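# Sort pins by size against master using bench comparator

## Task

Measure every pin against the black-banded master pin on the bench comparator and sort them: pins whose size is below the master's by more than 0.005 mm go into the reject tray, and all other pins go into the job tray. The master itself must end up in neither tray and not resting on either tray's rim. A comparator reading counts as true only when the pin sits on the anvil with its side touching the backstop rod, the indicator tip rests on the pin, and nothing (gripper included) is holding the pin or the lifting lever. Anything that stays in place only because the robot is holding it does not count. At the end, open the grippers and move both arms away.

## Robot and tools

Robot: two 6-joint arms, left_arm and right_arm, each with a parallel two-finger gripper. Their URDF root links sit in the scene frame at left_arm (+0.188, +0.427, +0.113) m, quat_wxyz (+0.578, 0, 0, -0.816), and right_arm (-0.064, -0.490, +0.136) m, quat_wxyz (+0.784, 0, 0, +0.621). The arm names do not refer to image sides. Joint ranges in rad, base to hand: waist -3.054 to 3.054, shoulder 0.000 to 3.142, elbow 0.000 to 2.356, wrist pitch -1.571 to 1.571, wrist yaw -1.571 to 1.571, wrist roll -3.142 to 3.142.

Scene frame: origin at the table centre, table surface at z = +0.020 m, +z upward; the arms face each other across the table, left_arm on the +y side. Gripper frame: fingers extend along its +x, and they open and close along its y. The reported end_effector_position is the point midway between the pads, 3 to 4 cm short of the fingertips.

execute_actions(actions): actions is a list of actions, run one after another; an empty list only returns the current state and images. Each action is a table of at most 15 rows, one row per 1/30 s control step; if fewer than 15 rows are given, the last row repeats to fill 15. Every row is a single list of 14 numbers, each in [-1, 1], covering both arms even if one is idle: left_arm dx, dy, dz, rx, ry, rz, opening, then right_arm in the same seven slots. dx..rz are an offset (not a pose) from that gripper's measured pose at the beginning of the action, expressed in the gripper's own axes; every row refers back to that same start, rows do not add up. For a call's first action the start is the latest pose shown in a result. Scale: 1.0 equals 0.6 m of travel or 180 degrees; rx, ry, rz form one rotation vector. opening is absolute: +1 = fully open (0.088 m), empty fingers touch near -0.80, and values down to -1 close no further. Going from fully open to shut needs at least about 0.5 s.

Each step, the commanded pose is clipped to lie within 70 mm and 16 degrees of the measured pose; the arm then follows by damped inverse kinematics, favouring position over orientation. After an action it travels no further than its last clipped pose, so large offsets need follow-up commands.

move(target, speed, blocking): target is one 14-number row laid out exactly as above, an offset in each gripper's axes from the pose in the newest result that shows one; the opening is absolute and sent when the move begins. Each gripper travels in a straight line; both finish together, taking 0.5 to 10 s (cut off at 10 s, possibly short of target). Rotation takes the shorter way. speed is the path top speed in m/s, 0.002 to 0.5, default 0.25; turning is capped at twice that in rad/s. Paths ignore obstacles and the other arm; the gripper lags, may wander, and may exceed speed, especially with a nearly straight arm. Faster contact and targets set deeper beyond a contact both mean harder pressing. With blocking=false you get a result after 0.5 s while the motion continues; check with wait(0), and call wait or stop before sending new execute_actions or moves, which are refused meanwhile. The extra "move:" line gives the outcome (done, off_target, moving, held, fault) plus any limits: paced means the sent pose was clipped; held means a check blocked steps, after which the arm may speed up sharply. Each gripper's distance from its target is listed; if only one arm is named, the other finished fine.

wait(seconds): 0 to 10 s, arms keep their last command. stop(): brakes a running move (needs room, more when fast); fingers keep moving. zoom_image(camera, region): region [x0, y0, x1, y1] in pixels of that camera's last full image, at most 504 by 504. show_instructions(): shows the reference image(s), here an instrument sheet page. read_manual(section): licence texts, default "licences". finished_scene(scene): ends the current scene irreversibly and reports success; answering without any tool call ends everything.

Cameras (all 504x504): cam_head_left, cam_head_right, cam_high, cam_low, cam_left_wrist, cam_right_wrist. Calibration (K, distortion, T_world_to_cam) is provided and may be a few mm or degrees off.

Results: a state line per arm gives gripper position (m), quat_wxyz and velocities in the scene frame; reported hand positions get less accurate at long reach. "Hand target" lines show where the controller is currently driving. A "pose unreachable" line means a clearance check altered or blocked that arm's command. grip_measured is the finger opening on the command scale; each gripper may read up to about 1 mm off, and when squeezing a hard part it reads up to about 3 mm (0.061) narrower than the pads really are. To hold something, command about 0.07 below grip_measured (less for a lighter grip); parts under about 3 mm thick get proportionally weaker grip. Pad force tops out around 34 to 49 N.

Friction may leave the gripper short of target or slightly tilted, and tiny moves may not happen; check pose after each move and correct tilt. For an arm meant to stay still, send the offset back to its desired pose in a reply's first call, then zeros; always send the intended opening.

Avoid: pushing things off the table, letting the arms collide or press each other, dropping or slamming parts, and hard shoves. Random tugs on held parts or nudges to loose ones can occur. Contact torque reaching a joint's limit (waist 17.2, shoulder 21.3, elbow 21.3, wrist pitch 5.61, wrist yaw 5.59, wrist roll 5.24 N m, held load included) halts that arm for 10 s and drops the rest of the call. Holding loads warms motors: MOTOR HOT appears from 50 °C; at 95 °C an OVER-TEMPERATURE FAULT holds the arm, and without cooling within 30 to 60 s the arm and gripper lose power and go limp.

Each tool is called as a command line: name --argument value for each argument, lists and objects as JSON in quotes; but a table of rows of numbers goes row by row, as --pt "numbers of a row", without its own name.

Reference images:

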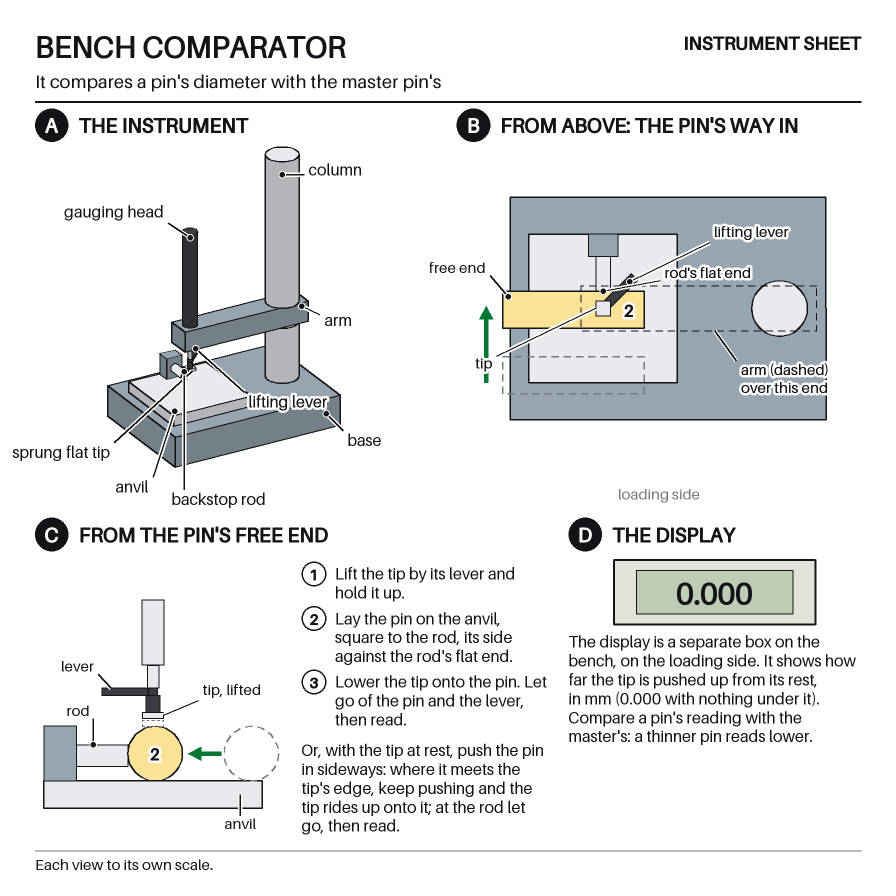

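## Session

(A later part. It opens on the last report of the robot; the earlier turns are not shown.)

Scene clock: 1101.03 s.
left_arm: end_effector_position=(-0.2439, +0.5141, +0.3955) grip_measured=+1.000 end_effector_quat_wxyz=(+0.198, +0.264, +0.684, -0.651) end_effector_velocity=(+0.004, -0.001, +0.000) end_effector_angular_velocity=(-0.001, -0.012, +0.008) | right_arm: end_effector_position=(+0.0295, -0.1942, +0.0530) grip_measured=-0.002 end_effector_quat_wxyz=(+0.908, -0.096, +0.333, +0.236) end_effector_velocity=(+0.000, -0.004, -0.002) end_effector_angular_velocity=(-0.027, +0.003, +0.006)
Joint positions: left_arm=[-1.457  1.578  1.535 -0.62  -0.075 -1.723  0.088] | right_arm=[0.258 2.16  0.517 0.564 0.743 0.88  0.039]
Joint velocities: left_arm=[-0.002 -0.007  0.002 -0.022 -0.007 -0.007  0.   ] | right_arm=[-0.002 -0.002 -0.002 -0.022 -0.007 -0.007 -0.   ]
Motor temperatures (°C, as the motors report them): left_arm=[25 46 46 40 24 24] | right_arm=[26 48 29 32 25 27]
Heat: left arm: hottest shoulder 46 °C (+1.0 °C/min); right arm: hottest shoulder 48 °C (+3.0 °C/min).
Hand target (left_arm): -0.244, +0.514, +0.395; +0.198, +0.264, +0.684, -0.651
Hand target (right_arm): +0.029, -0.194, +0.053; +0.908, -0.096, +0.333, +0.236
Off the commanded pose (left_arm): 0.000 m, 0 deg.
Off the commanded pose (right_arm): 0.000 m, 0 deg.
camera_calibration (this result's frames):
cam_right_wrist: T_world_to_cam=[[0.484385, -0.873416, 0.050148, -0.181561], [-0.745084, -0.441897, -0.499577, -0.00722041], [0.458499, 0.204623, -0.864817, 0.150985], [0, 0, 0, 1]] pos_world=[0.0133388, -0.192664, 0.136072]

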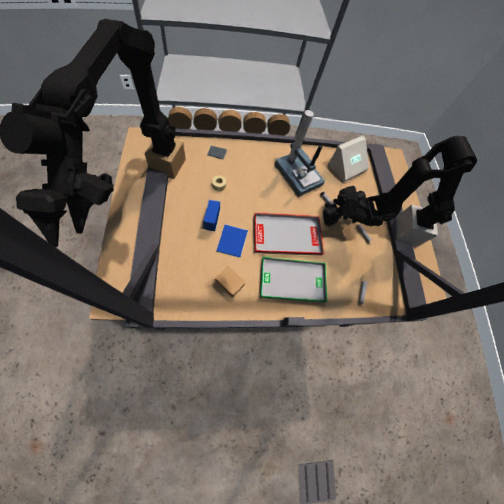

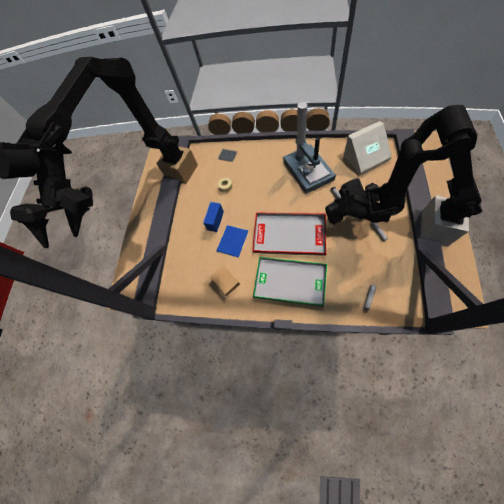

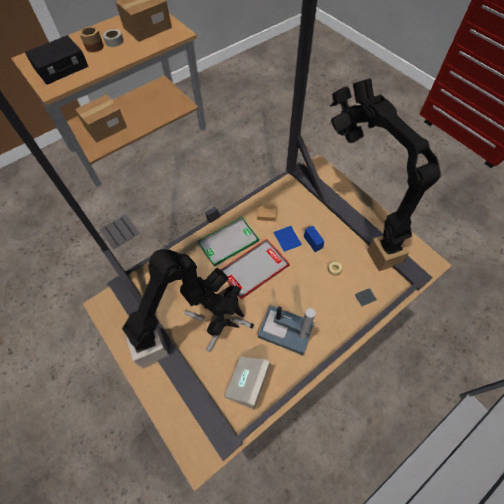

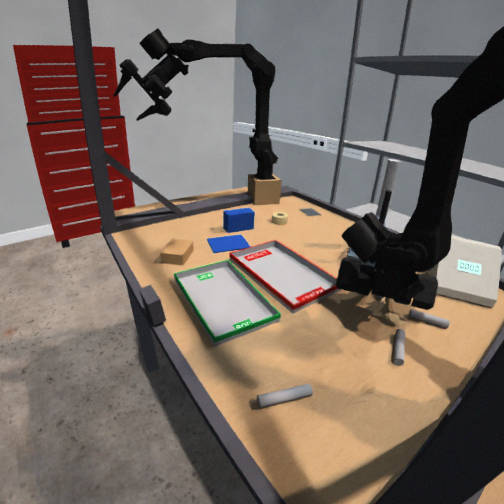

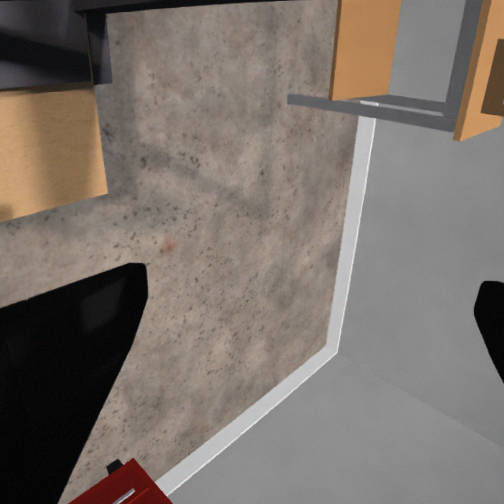

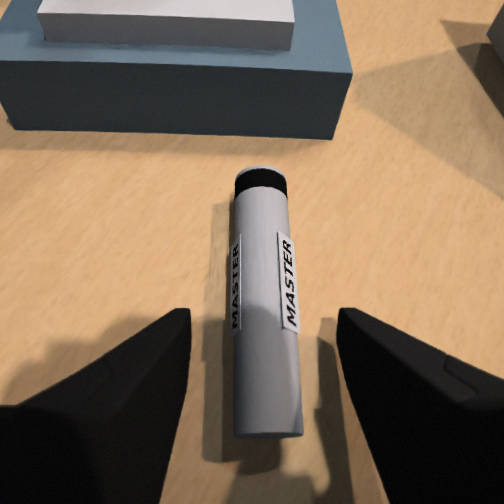

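move --target '[0,0,0,0,0,0,1, -0.05,0,0.06,0,0,0,0.0]' --speed 0.15

move --target '[0,0,0,0,0,0,1, -0.228,-0.074,-0.183,0.0072,0,-0.0085,0.0]' --speed 0.2

Scene clock: 1134.93 s.
left_arm: end_effector_position=(-0.2439, +0.5141, +0.3955) grip_measured=+1.000 end_effector_quat_wxyz=(+0.198, +0.264, +0.684, -0.651) end_effector_velocity=(+0.002, -0.001, +0.001) end_effector_angular_velocity=(-0.022, +0.001, -0.010) | right_arm: end_effector_position=(+0.0295, -0.1953, +0.0953) grip_measured=-0.002 end_effector_quat_wxyz=(+0.907, -0.101, +0.334, +0.234) end_effector_velocity=(+0.000, -0.004, +0.001) end_effector_angular_velocity=(-0.027, +0.003, +0.006)
Joint positions: left_arm=[-1.457  1.578  1.535 -0.62  -0.075 -1.723  0.088] | right_arm=[0.258 1.931 0.513 0.326 0.743 0.88  0.039]
Joint velocities: left_arm=[-0.002 -0.007 -0.002 -0.007 -0.007  0.022  0.   ] | right_arm=[-0.002 -0.017 -0.002 -0.037 -0.007 -0.007 -0.   ]
Motor temperatures (°C, as the motors report them): left_arm=[25 46 46 40 24 24] | right_arm=[26 46 28 31 25 27]
Heat: left arm: hottest shoulder 46 °C (+0.0 °C/min); right arm: hottest shoulder 46 °C (-2.0 °C/min).
Hand target (left_arm): -0.244, +0.514, +0.395; +0.198, +0.264, +0.684, -0.651
Hand target (right_arm): +0.030, -0.193, +0.100; +0.908, -0.096, +0.333, +0.236
Off the commanded pose (left_arm): 0.000 m, 0 deg.
Off the commanded pose (right_arm): 0.005 m, 1 deg.
move: done
camera_calibration (this result's frames):
cam_right_wrist: T_world_to_cam=[[0.484367, -0.872739, 0.0609599, -0.185557], [-0.744922, -0.447962, -0.49439, 0.0117501], [0.458781, 0.194056, -0.8671, 0.185904], [0, 0, 0, 1]] pos_world=[0.0133413, -0.192755, 0.178318]

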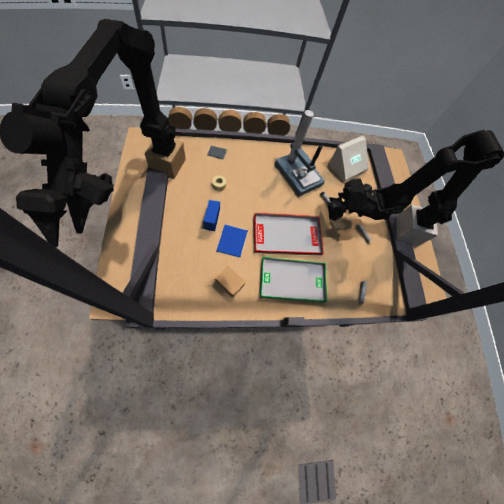

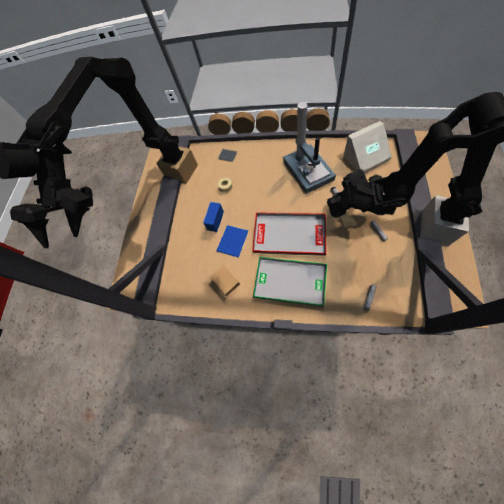

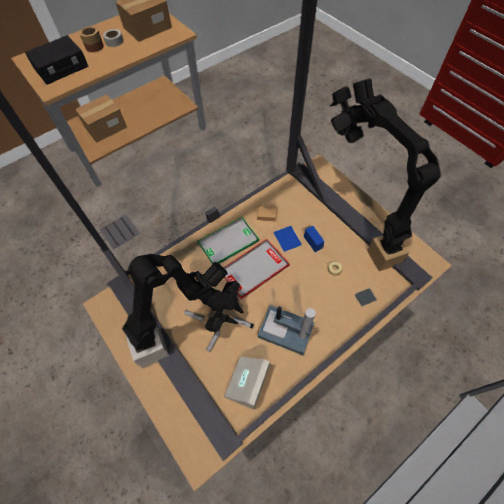

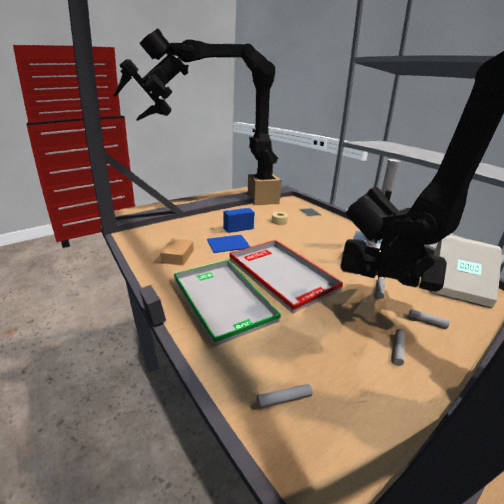

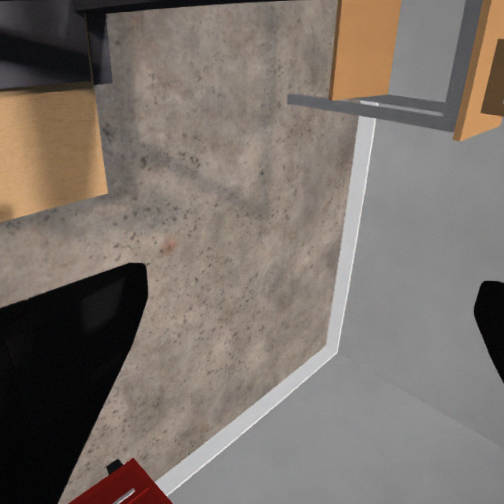

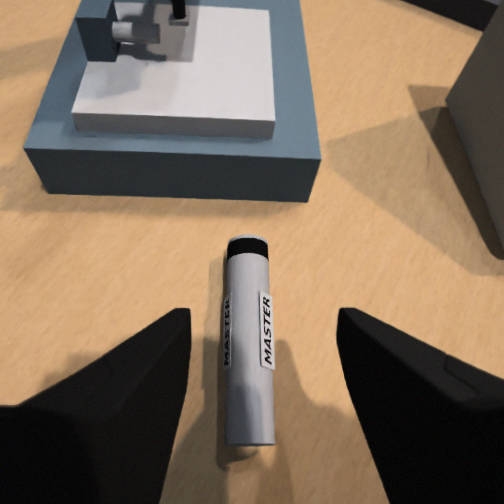

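Scene clock: 1136.13 s.
left_arm: end_effector_position=(-0.2439, +0.5141, +0.3955) grip_measured=+1.000 end_effector_quat_wxyz=(+0.198, +0.264, +0.684, -0.651) end_effector_velocity=(+0.003, -0.003, -0.004) end_effector_angular_velocity=(-0.004, -0.021, +0.013) | right_arm: end_effector_position=(-0.0795, -0.3051, +0.0985) grip_measured=-0.002 end_effector_quat_wxyz=(+0.902, -0.100, +0.342, +0.245) end_effector_velocity=(+0.001, -0.002, -0.000) end_effector_angular_velocity=(-0.015, -0.002, +0.001)
Joint positions: left_arm=[-1.457  1.578  1.535 -0.62  -0.075 -1.723  0.088] | right_arm=[ 0.95   1.815  0.417 -0.387  0.821  1.843  0.039]
Joint velocities: left_arm=[ 0.002 -0.002 -0.002 -0.022 -0.007 -0.007  0.   ] | right_arm=[-0.002 -0.002 -0.002 -0.007 -0.007 -0.007  0.   ]
Motor temperatures (°C, as the motors report them): left_arm=[25 46 46 40 24 24] | right_arm=[26 46 28 31 25 27]
Heat: left arm: hottest shoulder 46 °C (+0.0 °C/min); right arm: hottest shoulder 46 °C (-2.0 °C/min).
Hand target (left_arm): -0.244, +0.514, +0.395; +0.198, +0.264, +0.684, -0.651
Hand target (right_arm): -0.079, -0.305, +0.099; +0.902, -0.101, +0.341, +0.244
Off the commanded pose (left_arm): 0.000 m, 0 deg.
Off the commanded pose (right_arm): 0.027 m, 3 deg.
move: held (right_arm); limits=held; held on 7 of 36 steps (right_arm), including the last (right_arm)
pose unreachable (right arm): on one or more control steps of this call, first in action 0 (counted from 0), this arm could not follow its commanded pose, so it was not sent that pose on those steps. On the call's last step it was still not sent that pose. It may still have moved: this result reports where it is.
cause: the commanded pose would bring two parts of the arm too close to each other (joints 1 (waist) to 6 (wrist roll) lie between them).
camera_calibration (this result's frames):
cam_right_wrist: T_world_to_cam=[[0.50233, -0.86342, 0.0465843, -0.223102], [-0.746137, -0.460062, -0.481272, -0.122161], [0.436972, 0.206999, -0.875333, 0.263061], [0, 0, 0, 1]] pos_world=[-0.0940287, -0.303286, 0.181866]

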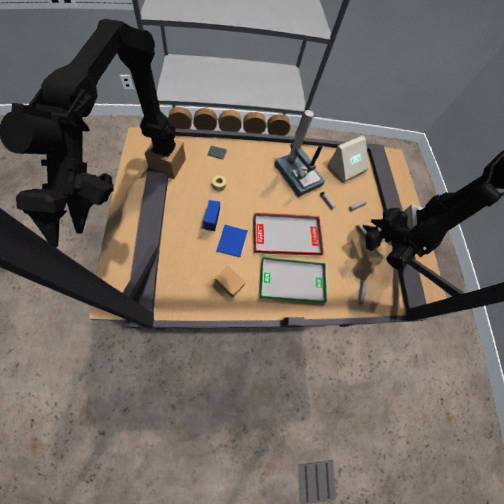

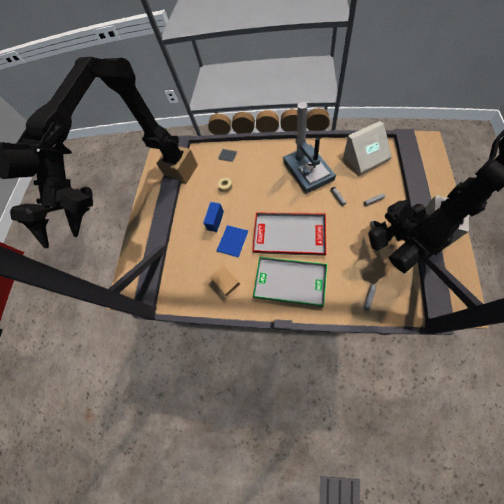

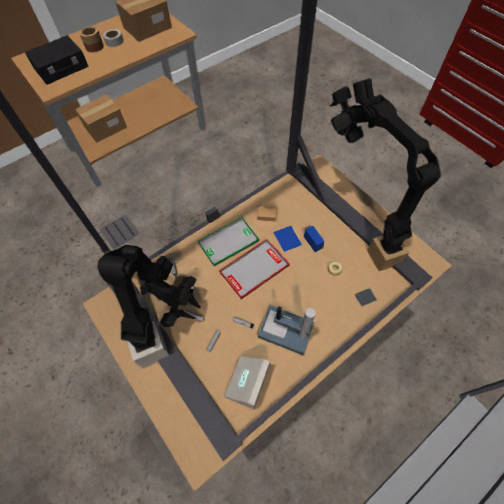

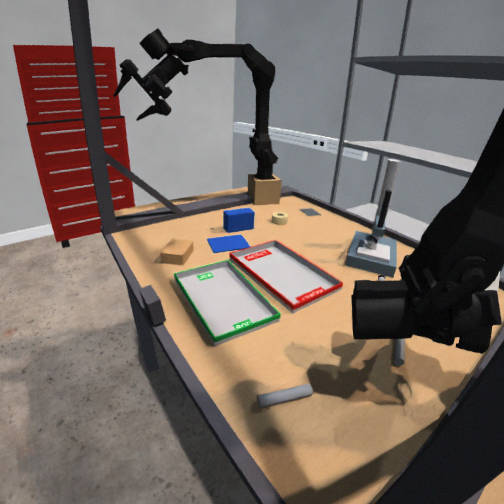

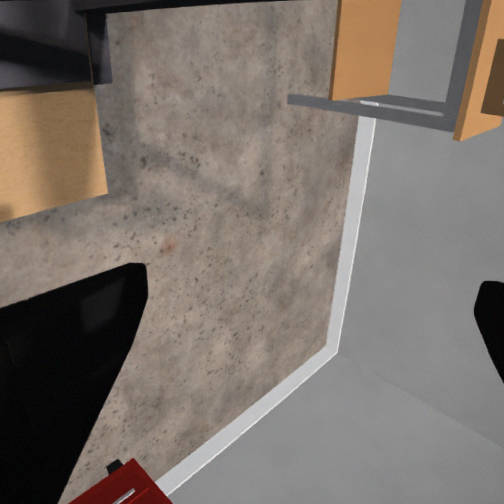

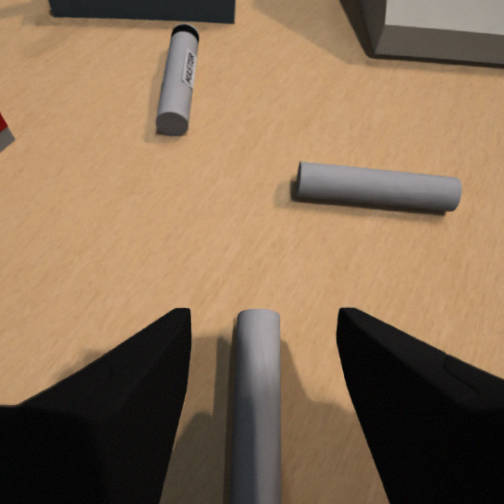

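move --target '[0,0,0,0,0,0,1, 0.05,0,-0.059,0,0,0,0.0]' --speed 0.1

Scene clock: 1194.47 s.
left_arm: end_effector_position=(-0.2439, +0.5141, +0.3955) grip_measured=+1.000 end_effector_quat_wxyz=(+0.198, +0.264, +0.684, -0.651) end_effector_velocity=(+0.002, -0.001, +0.001) end_effector_angular_velocity=(+0.012, -0.004, +0.017) | right_arm: end_effector_position=(-0.0806, -0.3056, +0.0539) grip_measured=-0.002 end_effector_quat_wxyz=(+0.901, -0.099, +0.343, +0.245) end_effector_velocity=(+0.001, -0.000, -0.003) end_effector_angular_velocity=(+0.005, +0.013, -0.014)
Joint positions: left_arm=[-1.457  1.578  1.535 -0.62  -0.075 -1.723  0.088] | right_arm=[ 0.956  2.082  0.415 -0.12   0.819  1.851  0.039]
Joint velocities: left_arm=[-0.002 -0.007 -0.002 -0.007 -0.007 -0.022  0.   ] | right_arm=[-0.007  0.012 -0.002  0.022 -0.007  0.007 -0.   ]
Motor temperatures (°C, as the motors report them): left_arm=[25 46 46 40 24 24] | right_arm=[26 41 28 27 25 27]
Heat: left arm: hottest shoulder 46 °C (+0.0 °C/min); right arm: hottest shoulder 41 °C (-5.0 °C/min).
Hand target (left_arm): -0.244, +0.514, +0.395; +0.198, +0.264, +0.684, -0.651
Hand target (right_arm): -0.080, -0.306, +0.052; +0.902, -0.100, +0.342, +0.245
Off the commanded pose (left_arm): 0.000 m, 0 deg.
Off the commanded pose (right_arm): 0.002 m, 0 deg.
move: done
camera_calibration (this result's frames):
cam_right_wrist: T_world_to_cam=[[0.5027, -0.863357, 0.0436652, -0.220671], [-0.747407, -0.459457, -0.479877, -0.144667], [0.434368, 0.208599, -0.876248, 0.22492], [0, 0, 0, 1]] pos_world=[-0.0948916, -0.303904, 0.137299]

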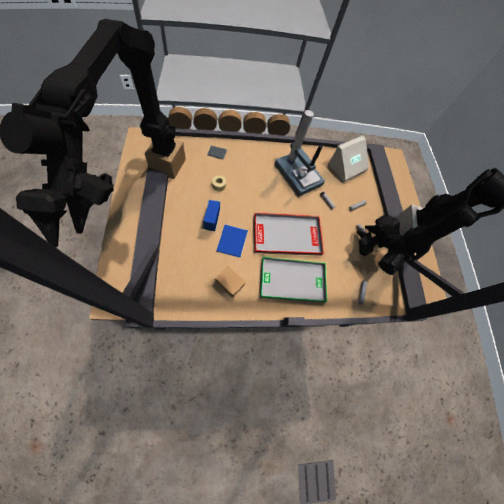

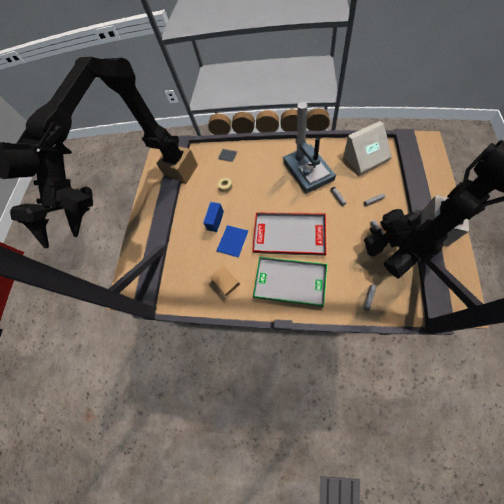

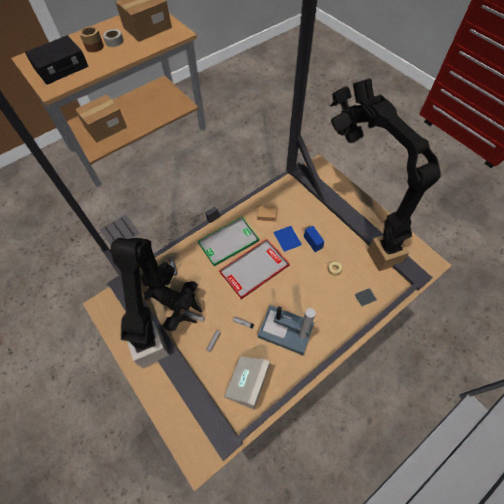

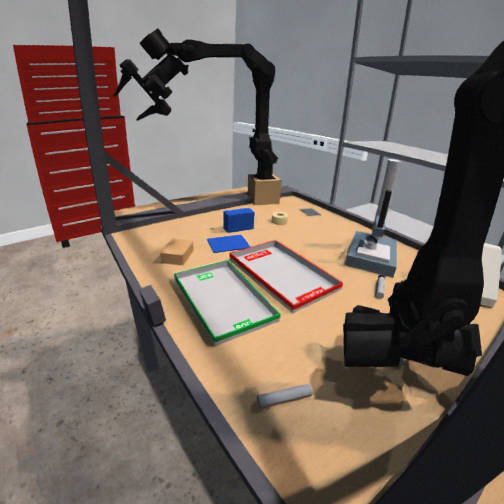

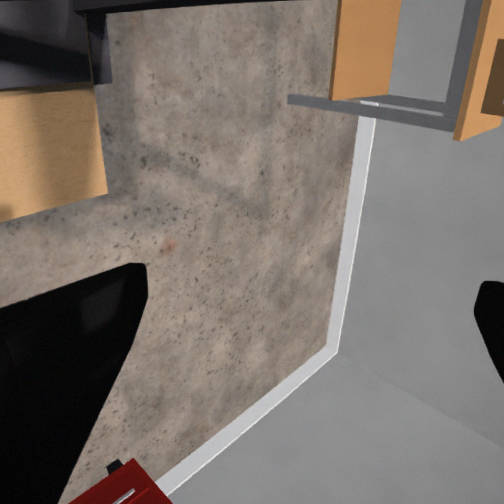

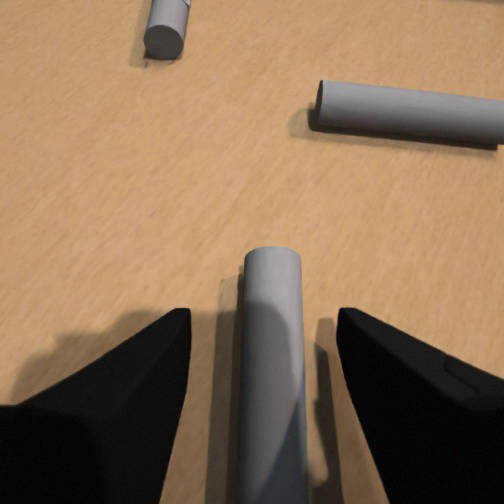

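move --target '[0,0,0,0,0,0,1, -0.028,0,-0.024,0,0,0,0.0]' --speed 0.05

Scene clock: 1202.00 s.
left_arm: end_effector_position=(-0.2439, +0.5141, +0.3955) grip_measured=+1.000 end_effector_quat_wxyz=(+0.198, +0.264, +0.684, -0.651) end_effector_velocity=(+0.004, +0.001, -0.004) end_effector_angular_velocity=(+0.017, -0.025, +0.005) | right_arm: end_effector_position=(-0.0947, -0.3131, +0.0556) grip_measured=-0.002 end_effector_quat_wxyz=(+0.900, -0.098, +0.344, +0.249) end_effector_velocity=(+0.004, -0.002, +0.001) end_effector_angular_velocity=(-0.017, -0.022, +0.014)
Joint positions: left_arm=[-1.457  1.578  1.535 -0.62  -0.075 -1.723  0.088] | right_arm=[ 1.046  2.087  0.449 -0.229  0.798  1.968  0.039]
Joint velocities: left_arm=[-0.002 -0.002 -0.002 -0.022  0.007 -0.022  0.   ] | right_arm=[-0.002 -0.002 -0.007 -0.007  0.007 -0.022 -0.   ]
Motor temperatures (°C, as the motors report them): left_arm=[25 46 46 40 24 24] | right_arm=[26 40 28 27 25 27]
Heat: left arm: hottest shoulder 46 °C (+0.0 °C/min); right arm: hottest shoulder 40 °C (-5.0 °C/min).
Hand target (left_arm): -0.244, +0.514, +0.395; +0.198, +0.264, +0.684, -0.651
Hand target (right_arm): -0.094, -0.313, +0.056; +0.900, -0.097, +0.344, +0.248
Off the commanded pose (left_arm): 0.000 m, 0 deg.
Off the commanded pose (right_arm): 0.006 m, 0 deg.
move: held (right_arm); limits=held; held on 7 of 21 steps (right_arm), including the last (right_arm)
pose unreachable (right arm): on one or more control steps of this call, first in action 0 (counted from 0), this arm could not follow its commanded pose, so it was not sent that pose on those steps. On the call's last step it was still not sent that pose. It may still have moved: this result reports where it is.
cause: the commanded pose would bring two parts of the arm too close to each other (joints 1 (waist) to 6 (wrist roll) lie between them).
camera_calibration (this result's frames):
cam_right_wrist: T_world_to_cam=[[0.508153, -0.860404, 0.0385311, -0.218409], [-0.746346, -0.462235, -0.478859, -0.158666], [0.429823, 0.214576, -0.877046, 0.235573], [0, 0, 0, 1]] pos_world=[-0.10869, -0.311809, 0.139045]

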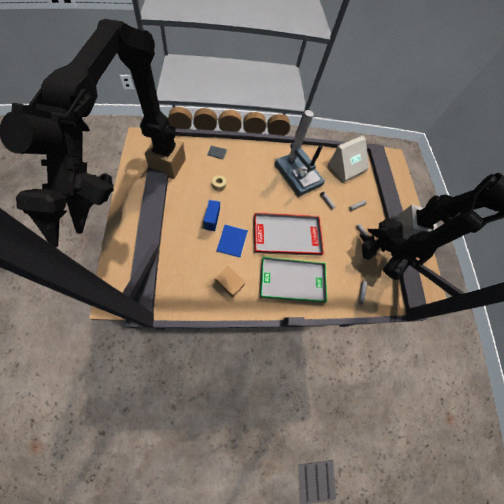

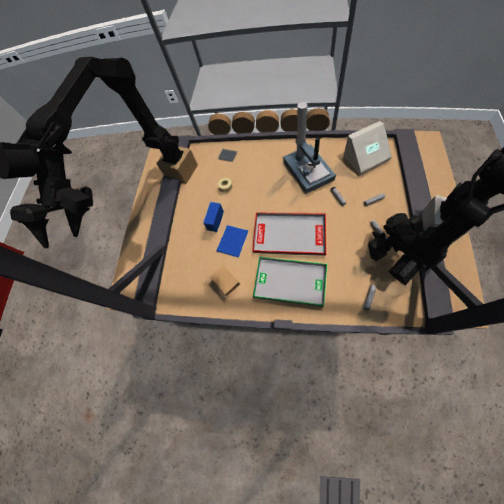

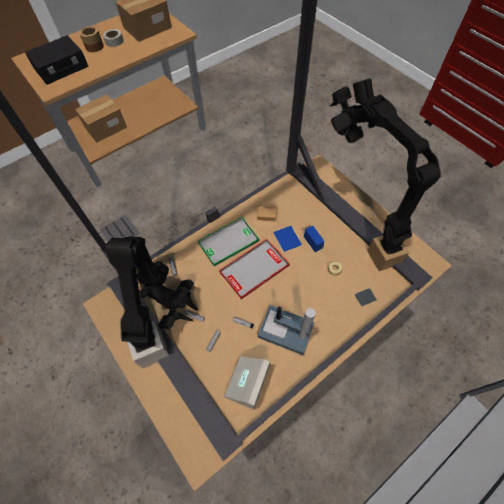

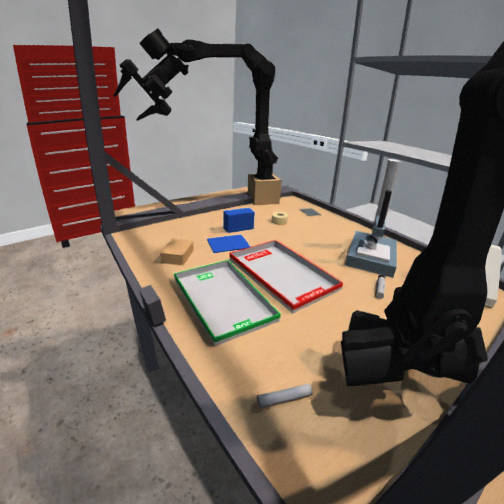

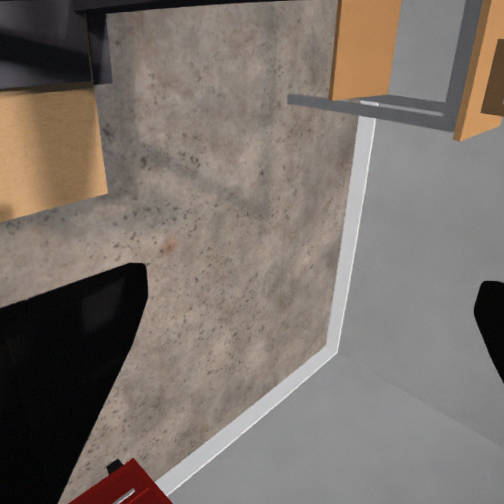

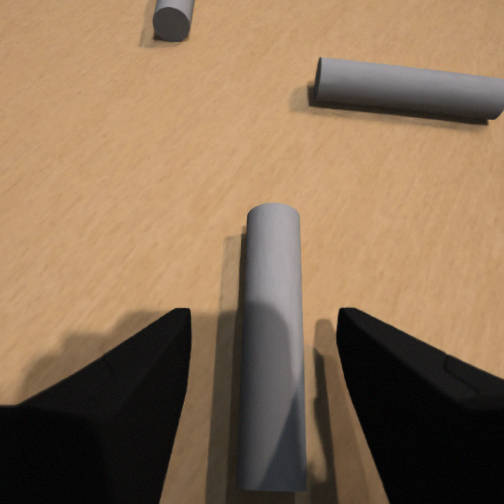

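execute_actions --actions '[[[0,0,0,0,0,0,1, 0,0,0,0,0,0,-0.6]],[[0,0,0,0,0,0,1, 0,0,0,0,0,0,-0.6]]]'

Scene clock: 1212.20 s.
left_arm: end_effector_position=(-0.2439, +0.5141, +0.3955) grip_measured=+1.000 end_effector_quat_wxyz=(+0.198, +0.264, +0.684, -0.651) end_effector_velocity=(+0.001, -0.000, +0.001) end_effector_angular_velocity=(-0.011, -0.001, -0.001) | right_arm: end_effector_position=(-0.0947, -0.3130, +0.0557) grip_measured=-0.542 end_effector_quat_wxyz=(+0.900, -0.098, +0.343, +0.249) end_effector_velocity=(+0.004, -0.002, +0.001) end_effector_angular_velocity=(-0.002, -0.014, -0.005)
Joint positions: left_arm=[-1.457  1.578  1.535 -0.62  -0.075 -1.723  0.088] | right_arm=[ 1.046  2.087  0.449 -0.229  0.799  1.968  0.012]
Joint velocities: left_arm=[-0.002 -0.002  0.002 -0.007 -0.007  0.007  0.   ] | right_arm=[-0.002  0.002 -0.007 -0.007  0.007  0.007 -0.   ]
Motor temperatures (°C, as the motors report them): left_arm=[25 46 46 40 24 24] | right_arm=[26 40 28 27 25 27]
Heat: left arm: hottest shoulder 46 °C (+0.0 °C/min); right arm: hottest shoulder 40 °C (-3.0 °C/min).
Hand target (left_arm): -0.244, +0.514, +0.395; +0.198, +0.264, +0.684, -0.651
Hand target (right_arm): -0.095, -0.313, +0.056; +0.900, -0.098, +0.343, +0.249
Off the commanded pose (left_arm): 0.000 m, 0 deg.
Off the commanded pose (right_arm): 0.000 m, 0 deg.
camera_calibration (this result's frames):
cam_right_wrist: T_world_to_cam=[[0.508412, -0.860265, 0.0382277, -0.21826], [-0.745831, -0.462103, -0.479787, -0.158374], [0.430409, 0.215419, -0.876552, 0.23592], [0, 0, 0, 1]] pos_world=[-0.108697, -0.311768, 0.139154]

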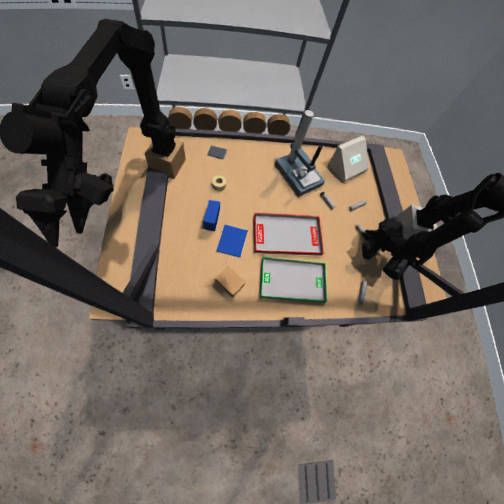

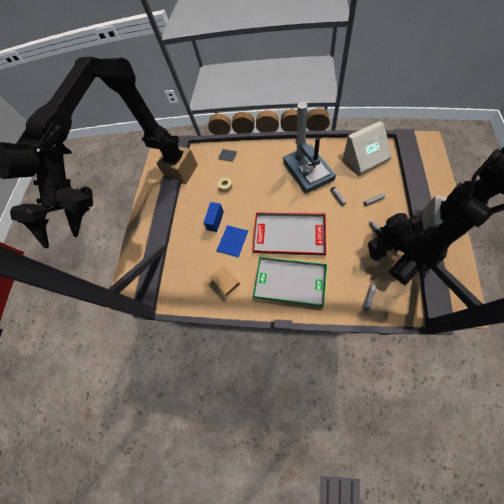

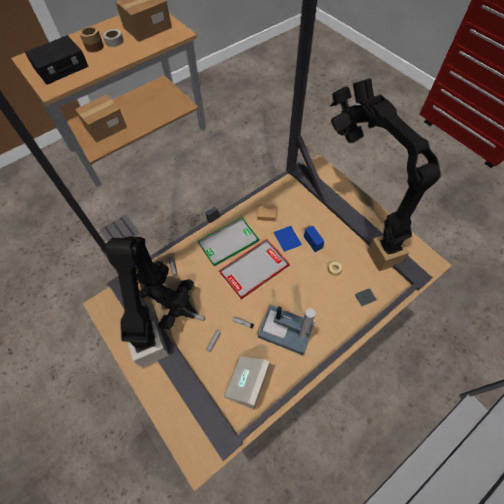

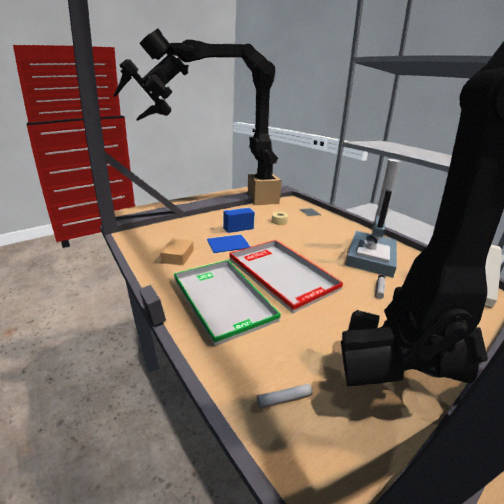

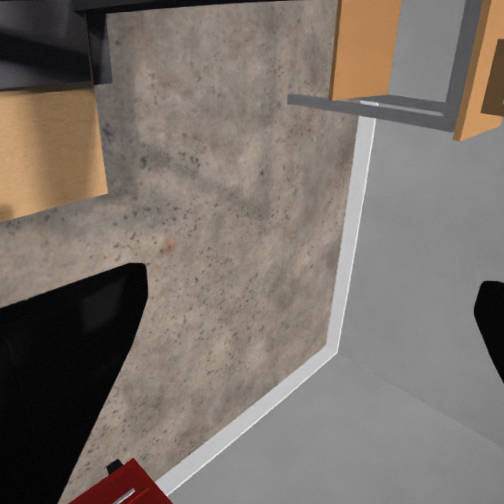

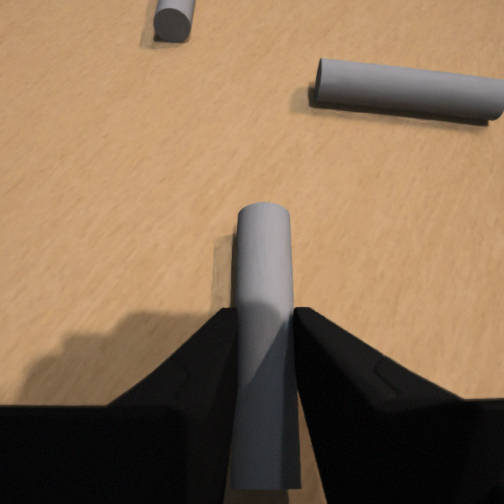

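move --target '[0,0,0,0,0,0,1, -0.02,0.03,0.075,0,0,0,-0.66]' --speed 0.08

Scene clock: 1224.57 s.
left_arm: end_effector_position=(-0.2439, +0.5141, +0.3955) grip_measured=+1.000 end_effector_quat_wxyz=(+0.198, +0.264, +0.684, -0.651) end_effector_velocity=(+0.000, +0.004, +0.001) end_effector_angular_velocity=(+0.000, +0.007, -0.018) | right_arm: end_effector_position=(-0.0842, -0.2902, +0.0938) grip_measured=-0.658 end_effector_quat_wxyz=(+0.901, -0.103, +0.342, +0.246) end_effector_velocity=(+0.001, -0.003, +0.001) end_effector_angular_velocity=(-0.034, +0.004, +0.003)
Joint positions: left_arm=[-1.457  1.578  1.535 -0.62  -0.075 -1.723  0.088] | right_arm=[ 0.915  1.865  0.462 -0.343  0.827  1.785  0.007]
Joint velocities: left_arm=[-0.007 -0.002 -0.002  0.007  0.007  0.007  0.   ] | right_arm=[-0.007 -0.017 -0.002 -0.022 -0.022 -0.022 -0.   ]
Motor temperatures (°C, as the motors report them): left_arm=[25 46 46 40 24 24] | right_arm=[26 40 27 27 25 27]
Heat: left arm: hottest shoulder 46 °C (+0.0 °C/min); right arm: hottest shoulder 40 °C (-2.0 °C/min).
Hand target (left_arm): -0.244, +0.514, +0.395; +0.198, +0.264, +0.684, -0.651
Hand target (right_arm): -0.086, -0.287, +0.097; +0.900, -0.098, +0.344, +0.249
Off the commanded pose (left_arm): 0.000 m, 0 deg.
Off the commanded pose (right_arm): 0.005 m, 1 deg.
move: done
camera_calibration (this result's frames):
cam_right_wrist: T_world_to_cam=[[0.506363, -0.860852, 0.0503022, -0.206915], [-0.743775, -0.465526, -0.479671, -0.122595], [0.436342, 0.205474, -0.876006, 0.257503], [0, 0, 0, 1]] pos_world=[-0.0987687, -0.288105, 0.177177]

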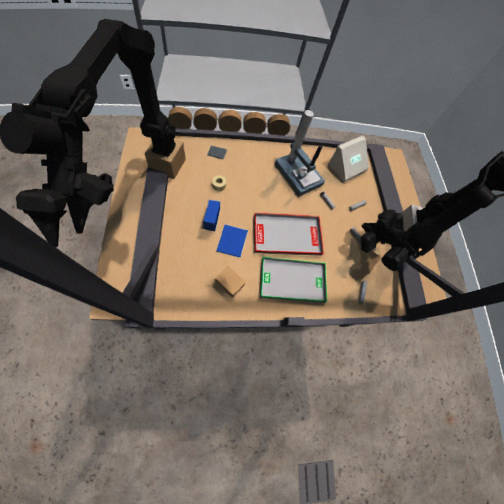

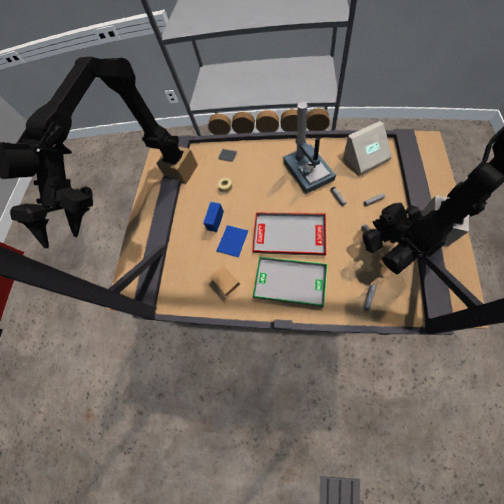

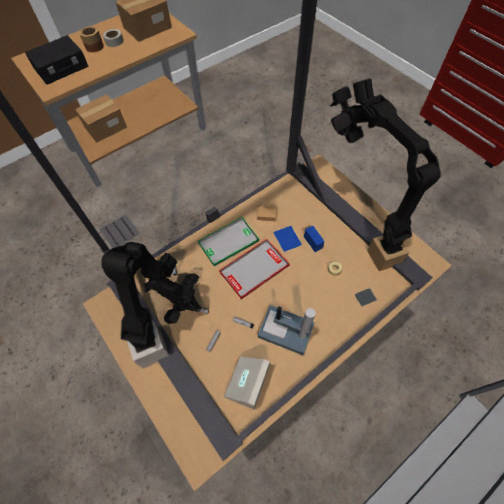

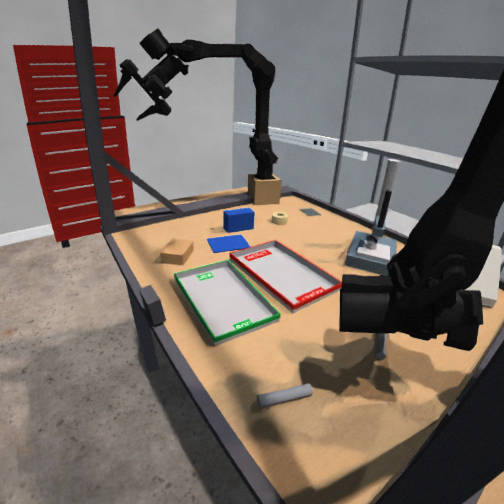

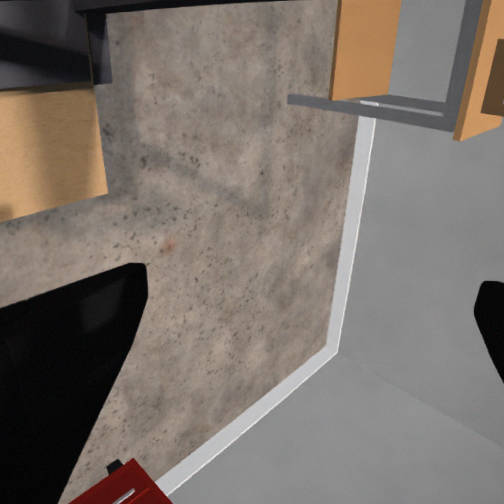

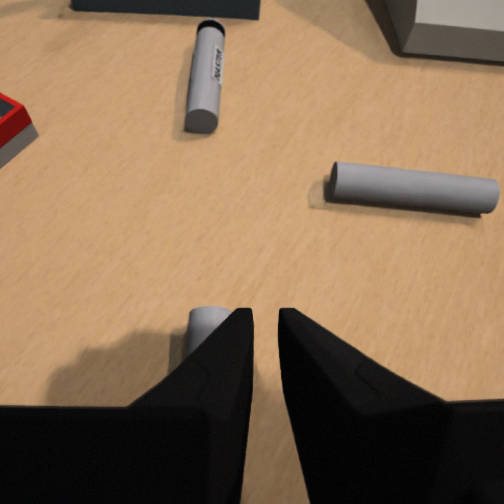

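move --target '[0,0,0,0,0,0,1, -0.01,0.03,0.0,0,0,0,0.0]' --speed 0.08

Scene clock: 1236.20 s.
left_arm: end_effector_position=(-0.2439, +0.5141, +0.3955) grip_measured=+1.000 end_effector_quat_wxyz=(+0.198, +0.264, +0.684, -0.651) end_effector_velocity=(+0.002, -0.001, +0.001) end_effector_angular_velocity=(-0.011, -0.001, -0.001) | right_arm: end_effector_position=(-0.0958, -0.2777, +0.0986) grip_measured=-0.003 end_effector_quat_wxyz=(+0.901, -0.102, +0.342, +0.247) end_effector_velocity=(+0.001, -0.002, -0.002) end_effector_angular_velocity=(-0.028, -0.010, +0.011)
Joint positions: left_arm=[-1.457  1.578  1.535 -0.62  -0.075 -1.723  0.088] | right_arm=[ 0.921  1.881  0.534 -0.402  0.827  1.791  0.039]
Joint velocities: left_arm=[-0.002 -0.007 -0.002 -0.007 -0.007  0.007  0.   ] | right_arm=[-0.002  0.007  0.002 -0.007 -0.007 -0.022  0.   ]
Motor temperatures (°C, as the motors report them): left_arm=[25 46 46 40 24 24] | right_arm=[26 40 28 26 25 27]
Heat: left arm: hottest shoulder 46 °C (+0.0 °C/min); right arm: hottest shoulder 40 °C (-1.0 °C/min).
Hand target (left_arm): -0.244, +0.514, +0.395; +0.198, +0.264, +0.684, -0.651
Hand target (right_arm): -0.097, -0.277, +0.098; +0.901, -0.103, +0.342, +0.246
Off the commanded pose (left_arm): 0.000 m, 0 deg.
Off the commanded pose (right_arm): 0.002 m, 0 deg.
move: done
camera_calibration (this result's frames):
cam_right_wrist: T_world_to_cam=[[0.508015, -0.85995, 0.0490544, -0.190024], [-0.742986, -0.466307, -0.480136, -0.123155], [0.435767, 0.207469, -0.875821, 0.264661], [0, 0, 0, 1]] pos_world=[-0.110298, -0.275748, 0.181987]

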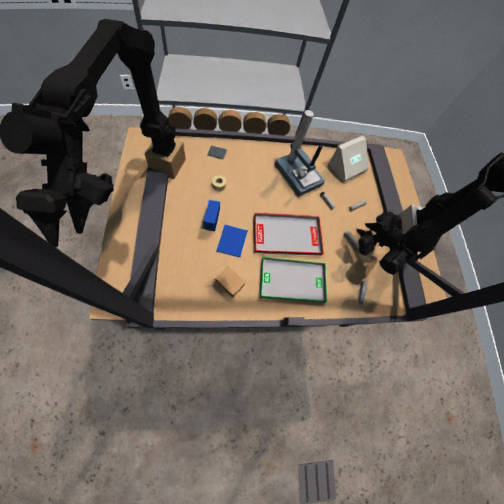

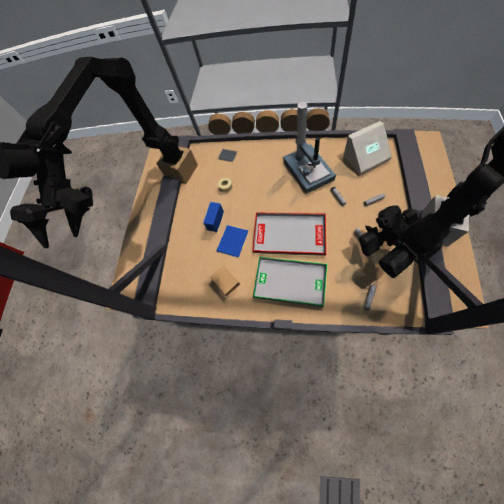

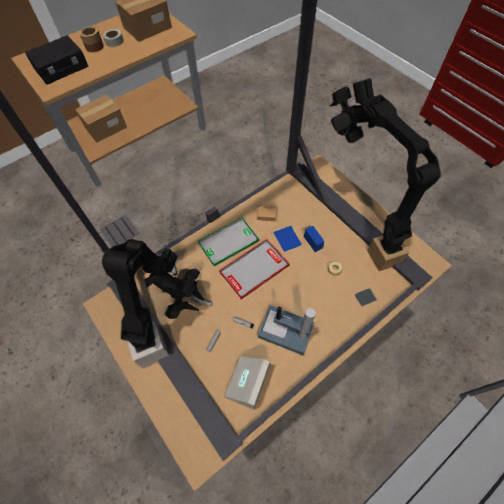

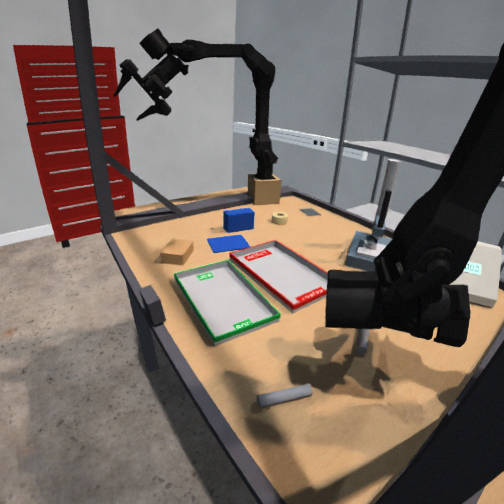

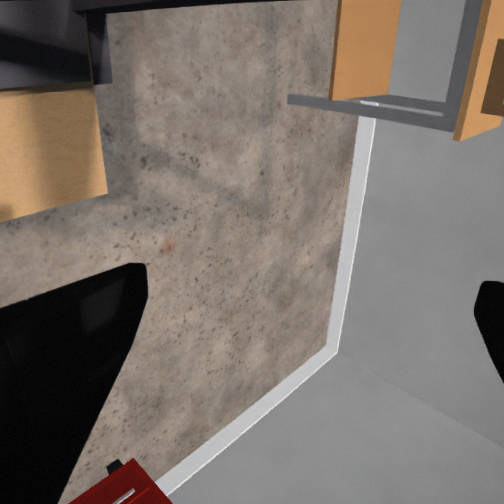

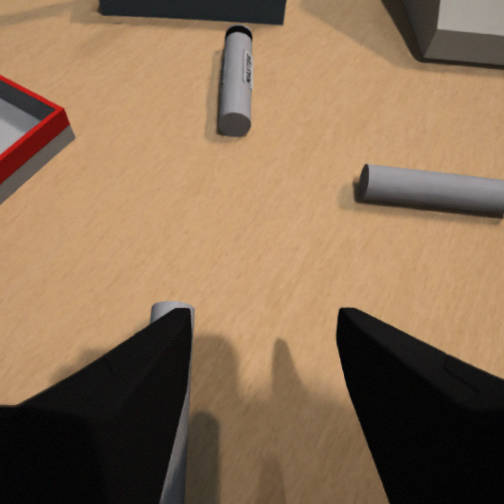

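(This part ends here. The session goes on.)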